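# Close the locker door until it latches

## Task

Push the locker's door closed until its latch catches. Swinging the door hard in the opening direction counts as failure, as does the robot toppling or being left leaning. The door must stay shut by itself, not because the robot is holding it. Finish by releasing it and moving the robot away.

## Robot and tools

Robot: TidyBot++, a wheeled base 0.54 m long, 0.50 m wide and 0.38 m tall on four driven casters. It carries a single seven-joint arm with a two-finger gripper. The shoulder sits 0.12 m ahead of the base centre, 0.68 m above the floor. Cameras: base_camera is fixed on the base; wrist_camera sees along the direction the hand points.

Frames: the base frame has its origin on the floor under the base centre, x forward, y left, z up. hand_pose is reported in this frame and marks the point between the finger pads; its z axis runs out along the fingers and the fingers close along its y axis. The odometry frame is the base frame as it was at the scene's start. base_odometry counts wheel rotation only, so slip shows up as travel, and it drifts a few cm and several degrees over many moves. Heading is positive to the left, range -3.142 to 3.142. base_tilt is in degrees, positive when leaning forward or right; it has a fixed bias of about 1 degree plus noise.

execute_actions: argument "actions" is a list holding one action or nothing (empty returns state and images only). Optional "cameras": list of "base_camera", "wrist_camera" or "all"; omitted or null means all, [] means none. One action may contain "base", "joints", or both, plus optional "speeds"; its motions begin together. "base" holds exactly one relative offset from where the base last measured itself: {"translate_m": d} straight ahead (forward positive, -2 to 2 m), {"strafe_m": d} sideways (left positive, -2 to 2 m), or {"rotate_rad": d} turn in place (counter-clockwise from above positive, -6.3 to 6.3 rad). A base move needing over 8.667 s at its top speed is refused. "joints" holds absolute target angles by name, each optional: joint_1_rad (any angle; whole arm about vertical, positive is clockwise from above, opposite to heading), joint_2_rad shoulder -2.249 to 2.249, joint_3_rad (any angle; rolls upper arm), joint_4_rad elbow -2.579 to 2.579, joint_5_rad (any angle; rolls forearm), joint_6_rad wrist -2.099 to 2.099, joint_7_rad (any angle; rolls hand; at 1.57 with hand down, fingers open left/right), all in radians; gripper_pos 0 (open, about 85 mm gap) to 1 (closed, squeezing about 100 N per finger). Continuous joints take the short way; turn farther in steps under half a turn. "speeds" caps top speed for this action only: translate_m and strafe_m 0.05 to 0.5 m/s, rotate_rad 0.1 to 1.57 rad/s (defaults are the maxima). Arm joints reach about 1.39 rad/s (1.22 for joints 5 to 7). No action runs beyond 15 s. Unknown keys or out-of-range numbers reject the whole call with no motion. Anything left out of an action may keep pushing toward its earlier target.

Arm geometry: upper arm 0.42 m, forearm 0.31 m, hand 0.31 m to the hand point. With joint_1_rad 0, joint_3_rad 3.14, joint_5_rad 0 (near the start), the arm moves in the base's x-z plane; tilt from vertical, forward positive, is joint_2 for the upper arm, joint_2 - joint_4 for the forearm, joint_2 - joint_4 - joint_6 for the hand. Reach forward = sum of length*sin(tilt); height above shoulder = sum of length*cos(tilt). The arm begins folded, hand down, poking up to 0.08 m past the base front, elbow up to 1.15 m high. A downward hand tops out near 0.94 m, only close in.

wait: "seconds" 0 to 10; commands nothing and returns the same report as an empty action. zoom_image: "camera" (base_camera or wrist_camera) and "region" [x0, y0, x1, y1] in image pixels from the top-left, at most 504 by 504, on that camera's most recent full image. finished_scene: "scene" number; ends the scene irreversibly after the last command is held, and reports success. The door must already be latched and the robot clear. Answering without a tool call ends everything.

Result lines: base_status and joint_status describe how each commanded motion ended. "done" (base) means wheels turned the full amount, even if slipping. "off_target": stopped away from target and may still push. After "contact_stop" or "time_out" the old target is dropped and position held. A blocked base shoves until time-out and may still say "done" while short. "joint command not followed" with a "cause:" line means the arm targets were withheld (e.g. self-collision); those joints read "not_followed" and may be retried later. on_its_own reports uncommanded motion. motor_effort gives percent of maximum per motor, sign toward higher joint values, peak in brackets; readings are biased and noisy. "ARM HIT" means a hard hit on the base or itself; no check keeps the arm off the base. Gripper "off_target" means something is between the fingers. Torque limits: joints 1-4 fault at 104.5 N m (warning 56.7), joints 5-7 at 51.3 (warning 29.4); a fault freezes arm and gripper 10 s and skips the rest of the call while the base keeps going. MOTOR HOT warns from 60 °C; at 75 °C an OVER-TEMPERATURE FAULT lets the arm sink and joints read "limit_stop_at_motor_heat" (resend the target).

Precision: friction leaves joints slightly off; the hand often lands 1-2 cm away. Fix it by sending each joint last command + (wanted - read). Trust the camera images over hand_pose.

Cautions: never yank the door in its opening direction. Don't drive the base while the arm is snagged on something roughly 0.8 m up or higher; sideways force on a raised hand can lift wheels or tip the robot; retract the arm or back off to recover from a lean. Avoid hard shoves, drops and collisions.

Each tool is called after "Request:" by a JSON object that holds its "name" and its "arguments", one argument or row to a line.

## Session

Request:
{"name": "execute_actions", "arguments": {
  "actions": []
}}

Scene clock: 0.00 s.
base_odometry: x=+0.000 y=+0.000 heading=+0.000 (m, m, rad; odometry frame)
base_tilt: forward=-0.3 right=+0.0 (deg)
base_status: not commanded
joint_positions: joint_1_rad=+0.024 joint_2_rad=-0.383 joint_3_rad=+3.103 joint_4_rad=-2.536 joint_5_rad=-0.022 joint_6_rad=-0.829 joint_7_rad=+1.613 gripper_pos=+0.000
joint_status: not commanded
motor_effort: joint_1_rad=+1 joint_2_rad=-3 joint_3_rad=+1 joint_4_rad=+18 joint_5_rad=+0 joint_6_rad=+4 joint_7_rad=+0 (%)
hand_pose: x=+0.2734 y=+0.0069 z=+0.5916 quat_wxyz=(+0.000, +0.997, +0.021, +0.080) (m; base frame)
pictures: base_camera, wrist_camera
camera_calibration (this result's frames):
wrist_camera: T_world_to_cam=[[0.0519176, -0.998646, -0.00339446, -0.00157419], [-0.983962, -0.0505728, -0.171059, 0.422707], [0.170656, 0.012221, -0.985255, 0.673117], [0, 0, 0, 1]] pos_world=[0.301138, 0.0115792, 0.735494]
Images, in order (width x height): base_camera 644x364, wrist_camera 644x476.

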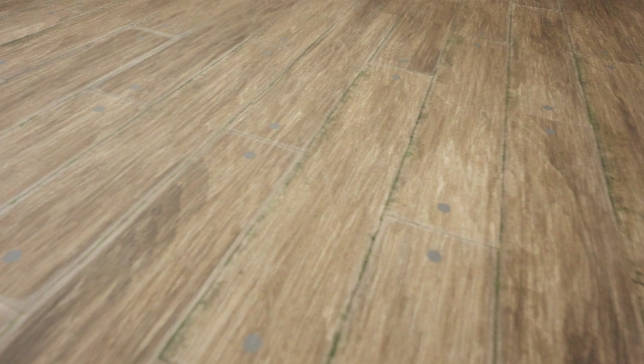

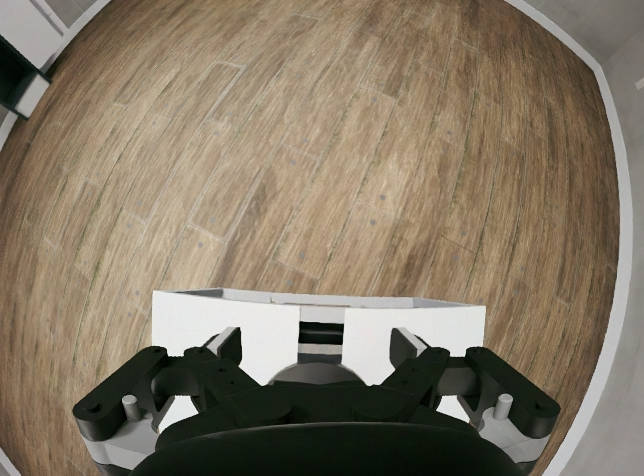

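Request:
{"name": "execute_actions", "arguments": {
  "actions": [
    {"base":{"rotate_rad":1.2},"joints":{"joint_2_rad":0.3,"joint_4_rad":-2.0,"joint_6_rad":0.4,"gripper_pos":1}}
  ]
}}

Scene clock: 4.07 s.
base_odometry: x=+0.000 y=+0.000 heading=+1.199 (m, m, rad; odometry frame)
base_tilt: forward=-0.2 right=+0.0 (deg)
base_status: done
joint_positions: joint_1_rad=+0.024 joint_2_rad=+0.294 joint_3_rad=+3.103 joint_4_rad=-2.010 joint_5_rad=-0.022 joint_6_rad=+0.376 joint_7_rad=+1.613 gripper_pos=+0.999
joint_status: all done
motor_effort: joint_1_rad=+1(3) joint_2_rad=-27(29) joint_3_rad=+0(4) joint_4_rad=+17(18) joint_5_rad=-1(1) joint_6_rad=+9(10) joint_7_rad=+0(1) (%)
hand_pose: x=+0.7657 y=+0.0064 z=+0.7658 quat_wxyz=(+0.001, +0.821, +0.009, +0.570) (m; base frame)
pictures: base_camera, wrist_camera
camera_calibration (this result's frames):
wrist_camera: T_world_to_cam=[[0.0237473, -0.999554, 0.0180877, -0.0219568], [-0.336964, -0.025037, -0.941184, 1.03114], [0.941218, 0.0162557, -0.337409, -0.325437], [0, 0, 0, 1]] pos_world=[0.654284, 0.00915969, 0.861081]
Images, in order (width x height): base_camera 644x364, wrist_camera 644x476.

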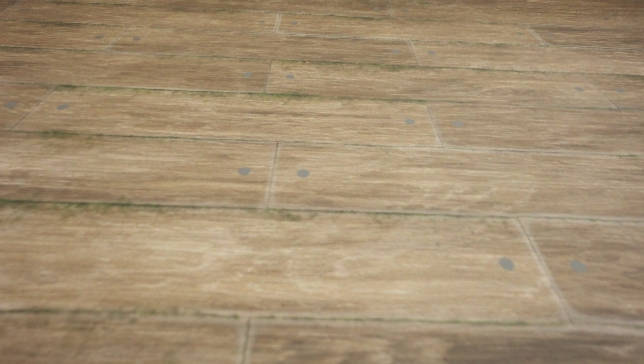

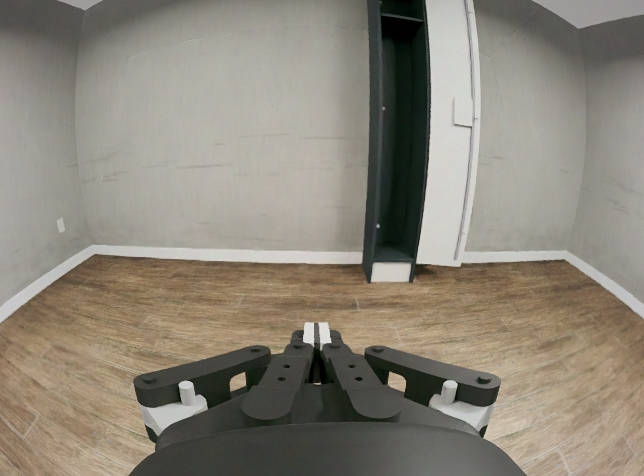

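Request:
{"name": "execute_actions", "arguments": {
  "actions": [
    {"base":{"strafe_m":-1.68},"joints":{"joint_1_rad":-1.27}}
  ],
  "cameras": []
}}

Request:
{"name": "execute_actions", "arguments": {
  "actions": [
    {"base":{"translate_m":1.5}}
  ]
}}

Scene clock: 13.10 s.
base_odometry: x=+1.567 y=-0.607 heading=+1.200 (m, m, rad; odometry frame)
base_tilt: forward=-0.3 right=-0.1 (deg)
base_status: done
joint_positions: joint_1_rad=-1.256 joint_2_rad=+0.294 joint_3_rad=+3.103 joint_4_rad=-2.009 joint_5_rad=-0.022 joint_6_rad=+0.376 joint_7_rad=+1.613 gripper_pos=+0.999
joint_status: all done
motor_effort: joint_1_rad=+1(3) joint_2_rad=-28(29) joint_3_rad=-1(1) joint_4_rad=+17(18) joint_5_rad=+0(0) joint_6_rad=+9(9) joint_7_rad=+0(0) (%)
hand_pose: x=+0.2982 y=+0.6217 z=+0.7663 quat_wxyz=(-0.340, +0.653, +0.497, +0.459) (m; base frame)
pictures: none
No camera images: the call's "cameras" was empty. Leave "cameras" out to get every camera's image.

Scene clock: 17.47 s.
base_odometry: x=+2.110 y=+0.791 heading=+1.200 (m, m, rad; odometry frame)
base_tilt: forward=-0.3 right=+0.0 (deg)
base_status: done
joint_positions: joint_1_rad=-1.261 joint_2_rad=+0.294 joint_3_rad=+3.103 joint_4_rad=-2.009 joint_5_rad=-0.022 joint_6_rad=+0.376 joint_7_rad=+1.613 gripper_pos=+0.999
joint_status: not commanded
motor_effort: joint_1_rad=+0(4) joint_2_rad=-27(28) joint_3_rad=+0(3) joint_4_rad=+17(18) joint_5_rad=+0(0) joint_6_rad=+9(9) joint_7_rad=+0(1) (%)
hand_pose: x=+0.2955 y=+0.6226 z=+0.7664 quat_wxyz=(-0.341, +0.652, +0.499, +0.458) (m; base frame)
pictures: base_camera, wrist_camera
camera_calibration (this result's frames):
wrist_camera: T_world_to_cam=[[0.96561, -0.259363, 0.0180938, -0.134043], [-0.070822, -0.329355, -0.941546, 0.999712], [0.250162, 0.907885, -0.336397, -0.244407], [0, 0, 0, 1]] pos_world=[0.261376, 0.516388, 0.861483]
Images, in order (width x height): base_camera 644x364, wrist_camera 644x476.

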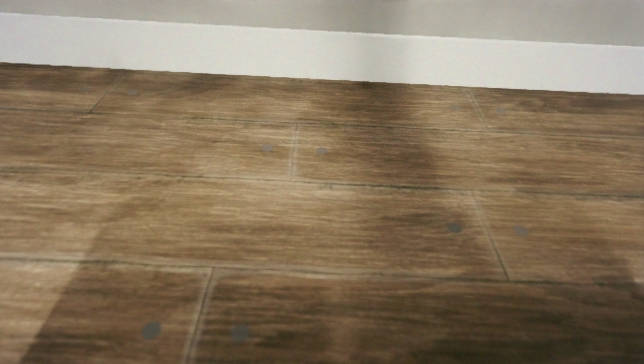

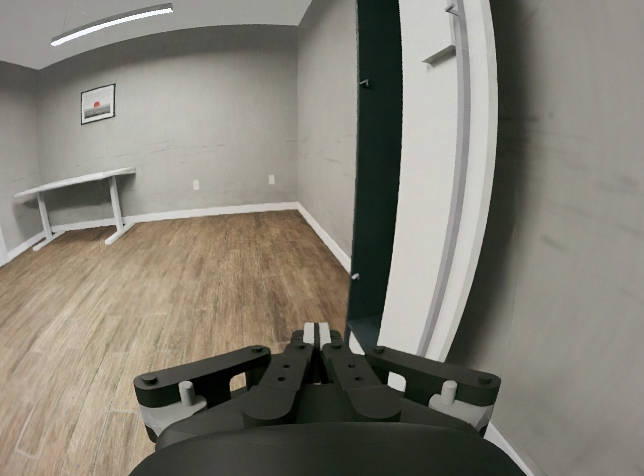

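Request:
{"name": "execute_actions", "arguments": {
  "actions": [
    {"base":{"translate_m":0.42}}
  ]
}}

Scene clock: 23.50 s.
base_odometry: x=+2.263 y=+1.183 heading=+1.200 (m, m, rad; odometry frame)
base_tilt: forward=-0.3 right=+0.0 (deg)
base_status: done
joint_positions: joint_1_rad=-1.263 joint_2_rad=+0.294 joint_3_rad=+3.103 joint_4_rad=-2.009 joint_5_rad=-0.022 joint_6_rad=+0.376 joint_7_rad=+1.613 gripper_pos=+0.999
joint_status: not commanded
motor_effort: joint_1_rad=+1(3) joint_2_rad=-27(28) joint_3_rad=+0(3) joint_4_rad=+17(18) joint_5_rad=-1(0) joint_6_rad=+10(10) joint_7_rad=+0(0) (%)
hand_pose: x=+0.2944 y=+0.6229 z=+0.7664 quat_wxyz=(-0.342, +0.652, +0.499, +0.458) (m; base frame)
pictures: base_camera, wrist_camera
camera_calibration (this result's frames):
wrist_camera: T_world_to_cam=[[0.966079, -0.257612, 0.0180939, -0.134098], [-0.0702213, -0.32947, -0.941551, 0.999636], [0.248517, 0.908342, -0.336384, -0.244234], [0, 0, 0, 1]] pos_world=[0.260441, 0.516653, 0.861478]
Images, in order (width x height): base_camera 644x364, wrist_camera 644x476.

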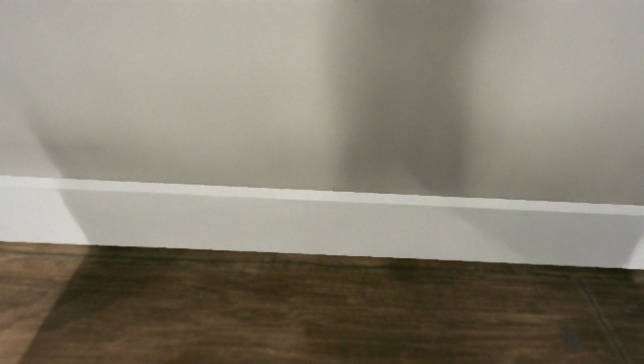

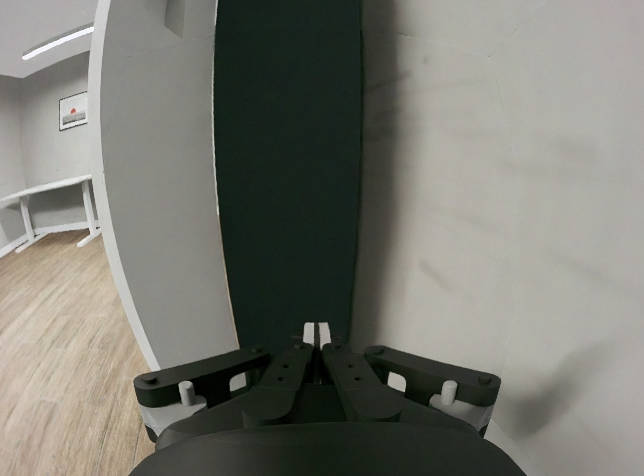

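Request:
{"name": "execute_actions", "arguments": {
  "actions": [
    {"base":{"strafe_m":0.21}}
  ],
  "cameras": []
}}

Request:
{"name": "execute_actions", "arguments": {
  "actions": [
    {"base":{"translate_m":-0.25},"speeds":{"translate_m":0.13}}
  ],
  "cameras": ["wrist_camera"]
}}

Scene clock: 30.13 s.
base_odometry: x=+2.067 y=+1.259 heading=+1.200 (m, m, rad; odometry frame)
base_tilt: forward=-0.2 right=+0.0 (deg)
base_status: done
joint_positions: joint_1_rad=-1.263 joint_2_rad=+0.299 joint_3_rad=+3.103 joint_4_rad=-2.005 joint_5_rad=-0.022 joint_6_rad=+0.376 joint_7_rad=+1.613 gripper_pos=+0.999
joint_status: not commanded
motor_effort: joint_1_rad=+1(0) joint_2_rad=-27(30) joint_3_rad=+0(1) joint_4_rad=+17(18) joint_5_rad=+0(0) joint_6_rad=+10(10) joint_7_rad=+0(0) (%)
hand_pose: x=+0.2949 y=+0.6244 z=+0.7652 quat_wxyz=(-0.341, +0.652, +0.500, +0.457) (m; base frame)
pictures: none
No camera images: the call's "cameras" was empty. Leave "cameras" out to get every camera's image.

Scene clock: 32.67 s.
base_odometry: x=+1.976 y=+1.026 heading=+1.200 (m, m, rad; odometry frame)
base_tilt: forward=-0.3 right=+0.0 (deg)
base_status: done
joint_positions: joint_1_rad=-1.260 joint_2_rad=+0.299 joint_3_rad=+3.108 joint_4_rad=-2.005 joint_5_rad=-0.022 joint_6_rad=+0.377 joint_7_rad=+1.613 gripper_pos=+0.999
joint_status: not commanded
motor_effort: joint_1_rad=+0(6) joint_2_rad=-28(29) joint_3_rad=-1(7) joint_4_rad=+17(18) joint_5_rad=+0(1) joint_6_rad=+9(10) joint_7_rad=+0(0) (%)
hand_pose: x=+0.2998 y=+0.6232 z=+0.7654 quat_wxyz=(-0.339, +0.653, +0.497, +0.459) (m; base frame)
pictures: wrist_camera
camera_calibration (this result's frames):
wrist_camera: T_world_to_cam=[[0.963925, -0.265462, 0.0194691, -0.134748], [-0.0717475, -0.329567, -0.941402, 0.999635], [0.256323, 0.906044, -0.336724, -0.246838], [0, 0, 0, 1]] pos_world=[0.264878, 0.517322, 0.860566]
Images, in order (width x height): wrist_camera 644x476.

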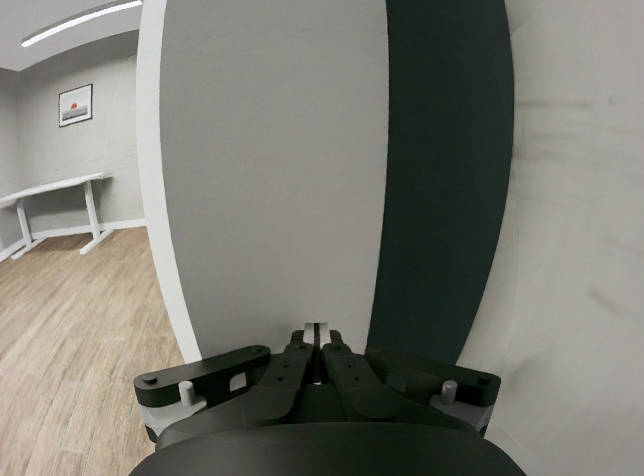

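Request:
{"name": "execute_actions", "arguments": {
  "actions": [
    {"base":{"strafe_m":0.35},"speeds":{"strafe_m":0.14}}
  ]
}}

Request:
{"name": "execute_actions", "arguments": {
  "actions": [
    {"base":{"translate_m":-0.5}}
  ],
  "cameras": ["wrist_camera"]
}}

Scene clock: 38.37 s.
base_odometry: x=+1.650 y=+1.153 heading=+1.200 (m, m, rad; odometry frame)
base_tilt: forward=-0.3 right=+0.0 (deg)
base_status: done
joint_positions: joint_1_rad=-1.259 joint_2_rad=+0.298 joint_3_rad=+3.108 joint_4_rad=-2.004 joint_5_rad=-0.022 joint_6_rad=+0.377 joint_7_rad=+1.613 gripper_pos=+0.999
joint_status: not commanded
motor_effort: joint_1_rad=+0(5) joint_2_rad=-29(30) joint_3_rad=+0(6) joint_4_rad=+17(21) joint_5_rad=+0(1) joint_6_rad=+10(11) joint_7_rad=+0(0) (%)
hand_pose: x=+0.3001 y=+0.6234 z=+0.7663 quat_wxyz=(-0.339, +0.653, +0.497, +0.460) (m; base frame)
pictures: base_camera, wrist_camera
camera_calibration (this result's frames):
wrist_camera: T_world_to_cam=[[0.963821, -0.265834, 0.01953, -0.134774], [-0.0713977, -0.328065, -0.941953, 0.999893], [0.25681, 0.90648, -0.335176, -0.248376], [0, 0, 0, 1]] pos_world=[0.265073, 0.517351, 0.861235]
Images, in order (width x height): base_camera 644x364, wrist_camera 644x476.

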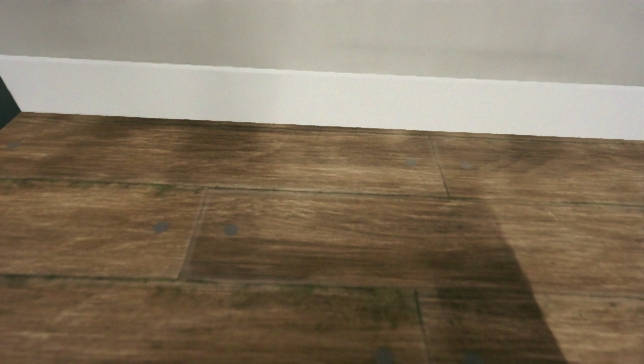

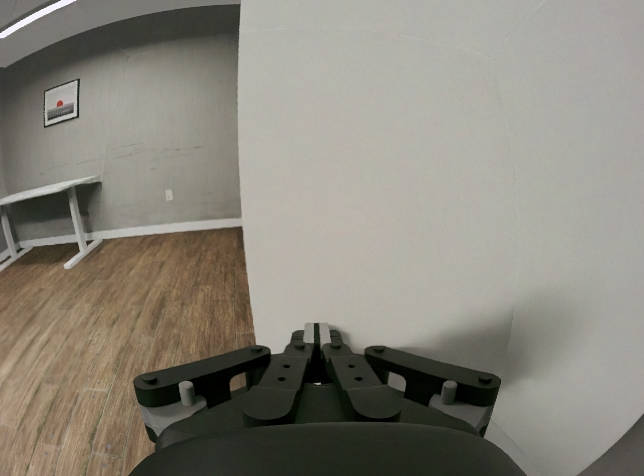

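Scene clock: 40.73 s.
base_odometry: x=+1.468 y=+0.686 heading=+1.199 (m, m, rad; odometry frame)
base_tilt: forward=-0.3 right=-0.1 (deg)
base_status: done
joint_positions: joint_1_rad=-1.267 joint_2_rad=+0.298 joint_3_rad=+3.108 joint_4_rad=-2.004 joint_5_rad=-0.022 joint_6_rad=+0.377 joint_7_rad=+1.613 gripper_pos=+0.999
joint_status: not commanded
motor_effort: joint_1_rad=+0(4) joint_2_rad=-28(31) joint_3_rad=+0(3) joint_4_rad=+17(18) joint_5_rad=+0(0) joint_6_rad=+10(10) joint_7_rad=+0(0) (%)
hand_pose: x=+0.2954 y=+0.6247 z=+0.7663 quat_wxyz=(-0.341, +0.651, +0.499, +0.459) (m; base frame)
pictures: wrist_camera
camera_calibration (this result's frames):
wrist_camera: T_world_to_cam=[[0.965774, -0.258648, 0.0195215, -0.134999], [-0.0689386, -0.328508, -0.941982, 0.999591], [0.250055, 0.908396, -0.335095, -0.247672], [0, 0, 0, 1]] pos_world=[0.261221, 0.51844, 0.861238]
Images, in order (width x height): wrist_camera 644x476.

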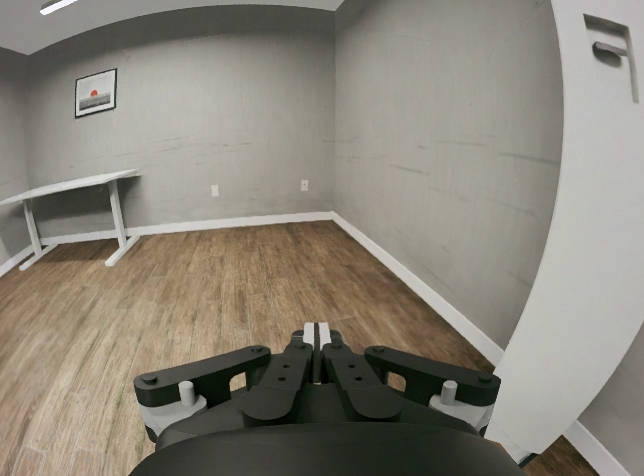

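Request:
{"name": "execute_actions", "arguments": {
  "actions": [
    {"base":{"strafe_m":0.68},"joints":{"joint_1_rad":0.03,"joint_6_rad":0.6}}
  ]
}}

Scene clock: 45.63 s.
base_odometry: x=+0.834 y=+0.933 heading=+1.199 (m, m, rad; odometry frame)
base_tilt: forward=-0.3 right=+0.0 (deg)
base_status: done
joint_positions: joint_1_rad=+0.012 joint_2_rad=+0.298 joint_3_rad=+3.101 joint_4_rad=-2.003 joint_5_rad=-0.021 joint_6_rad=+0.572 joint_7_rad=+1.613 gripper_pos=+0.999
joint_status: all done
motor_effort: joint_1_rad=+1(7) joint_2_rad=-29(31) joint_3_rad=-1(6) joint_4_rad=+17(24) joint_5_rad=+0(3) joint_6_rad=+10(12) joint_7_rad=+0(0) (%)
hand_pose: x=+0.7835 y=+0.0137 z=+0.8253 quat_wxyz=(-0.001, +0.761, +0.012, +0.649) (m; base frame)
pictures: base_camera, wrist_camera
camera_calibration (this result's frames):
wrist_camera: T_world_to_cam=[[0.0283069, -0.999351, 0.0222693, -0.0232098], [-0.145179, -0.0261522, -0.98906, 0.98252], [0.989, 0.0247641, -0.145826, -0.517895], [0, 0, 0, 1]] pos_world=[0.655497, 0.0153256, 0.896766]
Images, in order (width x height): base_camera 644x364, wrist_camera 644x476.

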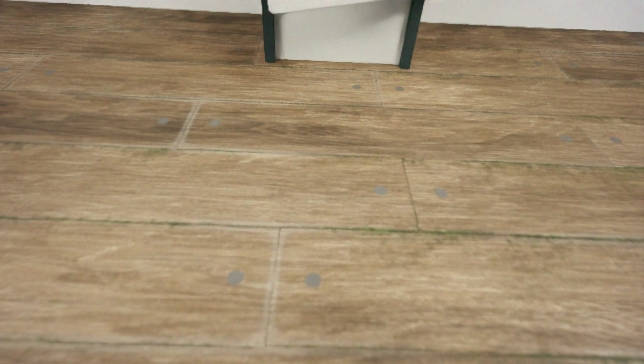

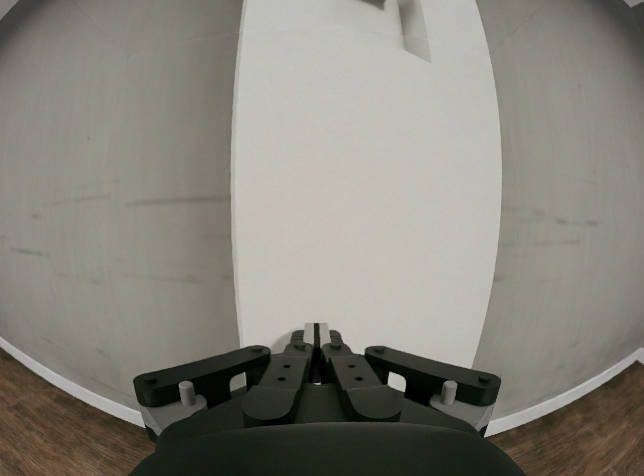

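Request:
{"name": "execute_actions", "arguments": {
  "actions": [
    {"base":{"translate_m":0.13},"speeds":{"translate_m":0.08}}
  ]
}}

Scene clock: 51.10 s.
base_odometry: x=+0.881 y=+1.054 heading=+1.199 (m, m, rad; odometry frame)
base_tilt: forward=-0.3 right=+0.0 (deg)
base_status: done
joint_positions: joint_1_rad=+0.014 joint_2_rad=+0.279 joint_3_rad=+3.100 joint_4_rad=-2.027 joint_5_rad=-0.021 joint_6_rad=+0.573 joint_7_rad=+1.613 gripper_pos=+0.999
joint_status: not commanded
motor_effort: joint_1_rad=+3(5) joint_2_rad=-24(32) joint_3_rad=+2(4) joint_4_rad=+22(23) joint_5_rad=-1(2) joint_6_rad=+11(11) joint_7_rad=+0(0) (%)
hand_pose: x=+0.7746 y=+0.0133 z=+0.8251 quat_wxyz=(-0.001, +0.762, +0.012, +0.647) (m; base frame)
pictures: base_camera, wrist_camera
camera_calibration (this result's frames):
wrist_camera: T_world_to_cam=[[0.0281744, -0.999346, 0.0226792, -0.0235289], [-0.148935, -0.0266317, -0.988488, 0.983485], [0.988446, 0.0244724, -0.149588, -0.505598], [0, 0, 0, 1]] pos_world=[0.646894, 0.0150516, 0.897066]
Images, in order (width x height): base_camera 644x364, wrist_camera 644x476.

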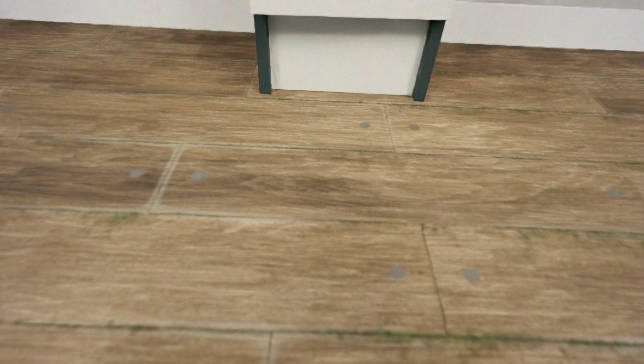

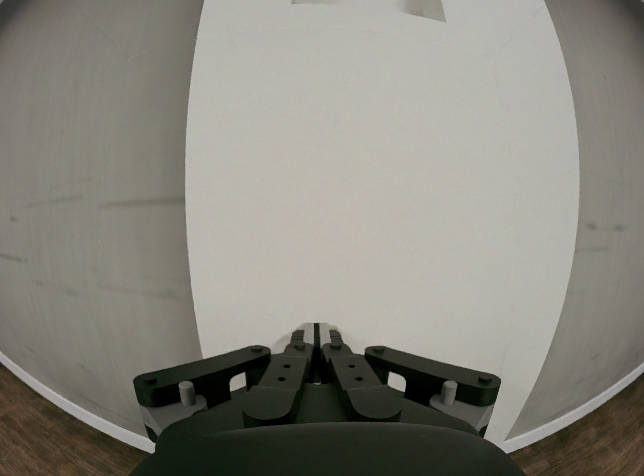

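Request:
{"name": "execute_actions", "arguments": {
  "actions": [
    {"joints":{"joint_2_rad":0.345,"joint_4_rad":-1.945}}
  ]
}}

Scene clock: 67.57 s.
base_odometry: x=+0.881 y=+1.054 heading=+1.199 (m, m, rad; odometry frame)
base_tilt: forward=-0.2 right=+0.0 (deg)
base_status: not commanded
joint_positions: joint_1_rad=+0.014 joint_2_rad=+0.307 joint_3_rad=+3.099 joint_4_rad=-1.992 joint_5_rad=-0.021 joint_6_rad=+0.574 joint_7_rad=+1.613 gripper_pos=+0.999
joint_status: joint_4_rad off_target (ended at -1.992, target -1.945); the others done
motor_effort: joint_1_rad=+3(5) joint_2_rad=-23(27) joint_3_rad=+3(5) joint_4_rad=+26(31) joint_5_rad=-1(2) joint_6_rad=+12(12) joint_7_rad=-1(0) (%)
hand_pose: x=+0.7877 y=+0.0134 z=+0.8255 quat_wxyz=(-0.001, +0.760, +0.011, +0.650) (m; base frame)
pictures: base_camera, wrist_camera
camera_calibration (this result's frames):
wrist_camera: T_world_to_cam=[[0.0277944, -0.999384, 0.0214061, -0.0224953], [-0.141965, -0.0251438, -0.989552, 0.981183], [0.989481, 0.0244651, -0.142576, -0.525102], [0, 0, 0, 1]] pos_world=[0.659498, 0.0150359, 0.896546]
Images, in order (width x height): base_camera 644x364, wrist_camera 644x476.

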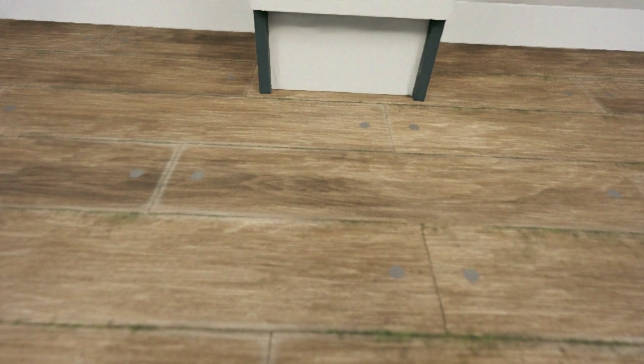

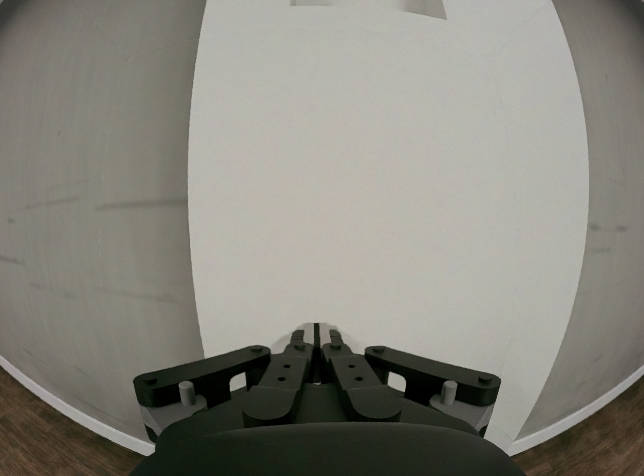

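Request:
{"name": "execute_actions", "arguments": {
  "actions": [
    {"base":{"translate_m":-0.55}}
  ]
}}

Request:
{"name": "zoom_image", "arguments": {
  "camera": "wrist_camera",
  "region": [250,40,410,200]
}}

Scene clock: 74.50 s.
base_odometry: x=+0.681 y=+0.541 heading=+1.199 (m, m, rad; odometry frame)
base_tilt: forward=-0.2 right=+0.0 (deg)
base_status: done
joint_positions: joint_1_rad=+0.019 joint_2_rad=+0.344 joint_3_rad=+3.099 joint_4_rad=-1.941 joint_5_rad=-0.021 joint_6_rad=+0.575 joint_7_rad=+1.613 gripper_pos=+0.999
joint_status: not commanded
on_its_own: joint_4_rad moved +0.051 to your old target -1.945
motor_effort: joint_1_rad=+0(3) joint_2_rad=-30(33) joint_3_rad=+0(3) joint_4_rad=+18(28) joint_5_rad=+0(1) joint_6_rad=+10(11) joint_7_rad=+0(0) (%)
hand_pose: x=+0.8060 y=+0.0103 z=+0.8291 quat_wxyz=(+0.000, +0.755, +0.009, +0.656) (m; base frame)
pictures: base_camera, wrist_camera
camera_calibration (this result's frames):
wrist_camera: T_world_to_cam=[[0.0224156, -0.999549, 0.0199996, -0.0206708], [-0.125959, -0.0226688, -0.991776, 0.976253], [0.991782, 0.0197122, -0.12641, -0.557884], [0, 0, 0, 1]] pos_world=[0.676731, 0.0124661, 0.898117]
Images, in order (width x height): base_camera 644x364, wrist_camera 644x476.

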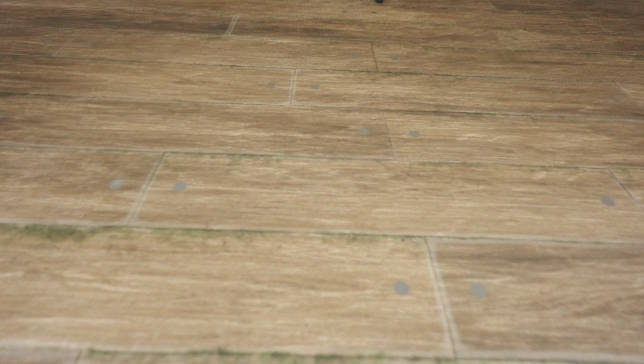

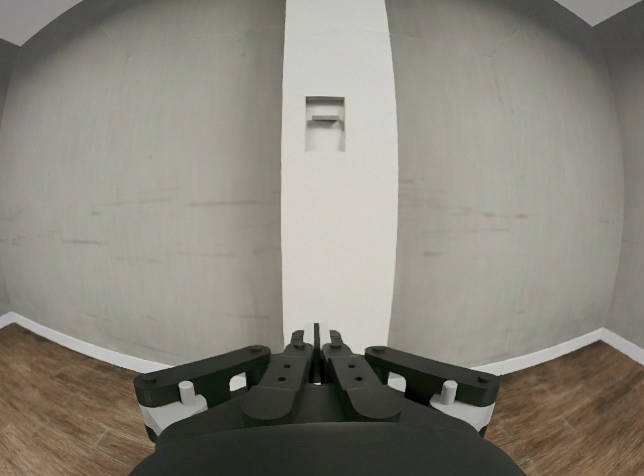

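Region (250, 40, 410, 200) of wrist_camera's 644x476 image, scaled by 3.150.

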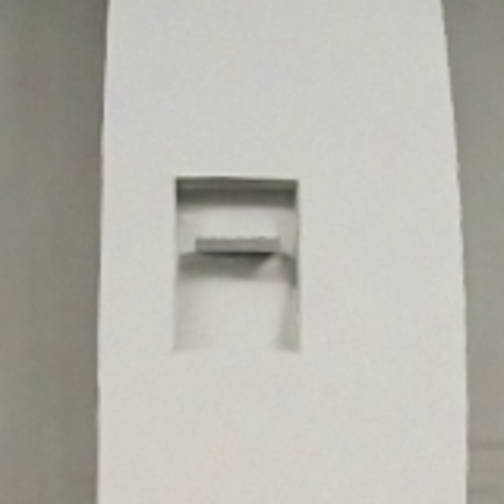

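Request:
{"name": "execute_actions", "arguments": {
  "actions": [
    {"base":{"translate_m":0.5},"joints":{"joint_2_rad":-0.3,"joint_4_rad":-2.3,"joint_6_rad":0.3}}
  ]
}}

Request:
{"name": "zoom_image", "arguments": {
  "camera": "base_camera",
  "region": [230,0,470,110]
}}

Scene clock: 80.73 s.
base_odometry: x=+0.863 y=+1.007 heading=+1.198 (m, m, rad; odometry frame)
base_tilt: forward=-0.3 right=-0.1 (deg)
base_status: done
joint_positions: joint_1_rad=+0.020 joint_2_rad=-0.288 joint_3_rad=+3.099 joint_4_rad=-2.288 joint_5_rad=-0.021 joint_6_rad=+0.326 joint_7_rad=+1.613 gripper_pos=+0.999
joint_status: all done
motor_effort: joint_1_rad=+0(4) joint_2_rad=-10(30) joint_3_rad=+1(4) joint_4_rad=+20(20) joint_5_rad=+0(1) joint_6_rad=+10(11) joint_7_rad=+0(0) (%)
hand_pose: x=+0.5945 y=+0.0121 z=+0.9218 quat_wxyz=(+0.007, +0.743, +0.018, +0.669) (m; base frame)
pictures: base_camera, wrist_camera
camera_calibration (this result's frames):
wrist_camera: T_world_to_cam=[[0.0252462, -0.998735, 0.0434808, -0.0393421], [-0.0903584, -0.0455964, -0.994865, 1.02352], [0.995589, 0.0211877, -0.0913953, -0.370909], [0, 0, 0, 1]] pos_world=[0.462751, 0.0152354, 0.98608]
Images, in order (width x height): base_camera 644x364, wrist_camera 644x476.

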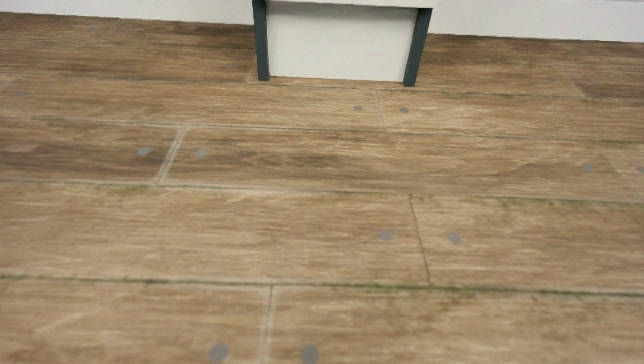

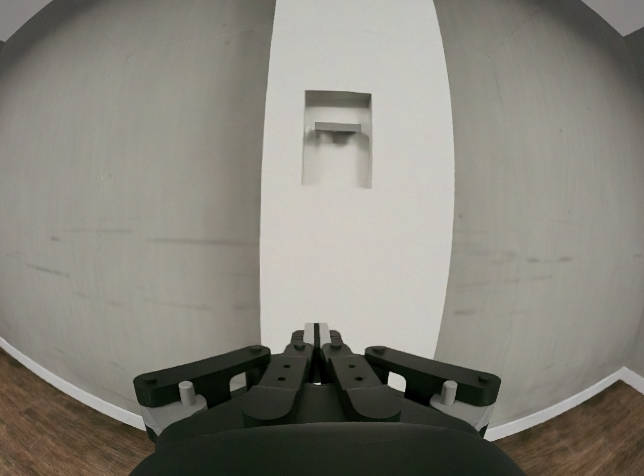

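Region (230, 0, 470, 110) of base_camera's 644x364 image, scaled by 2.100; it fills the top 231 rows of this view, and the rest is white.

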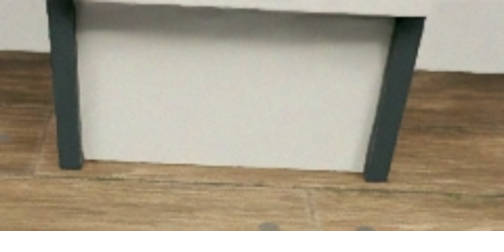

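The door is flush with the handle down, and the robot is well clear.

Request:
{"name": "finished_scene", "arguments": {
  "scene": 2
}}

The scene is finished: the task was done.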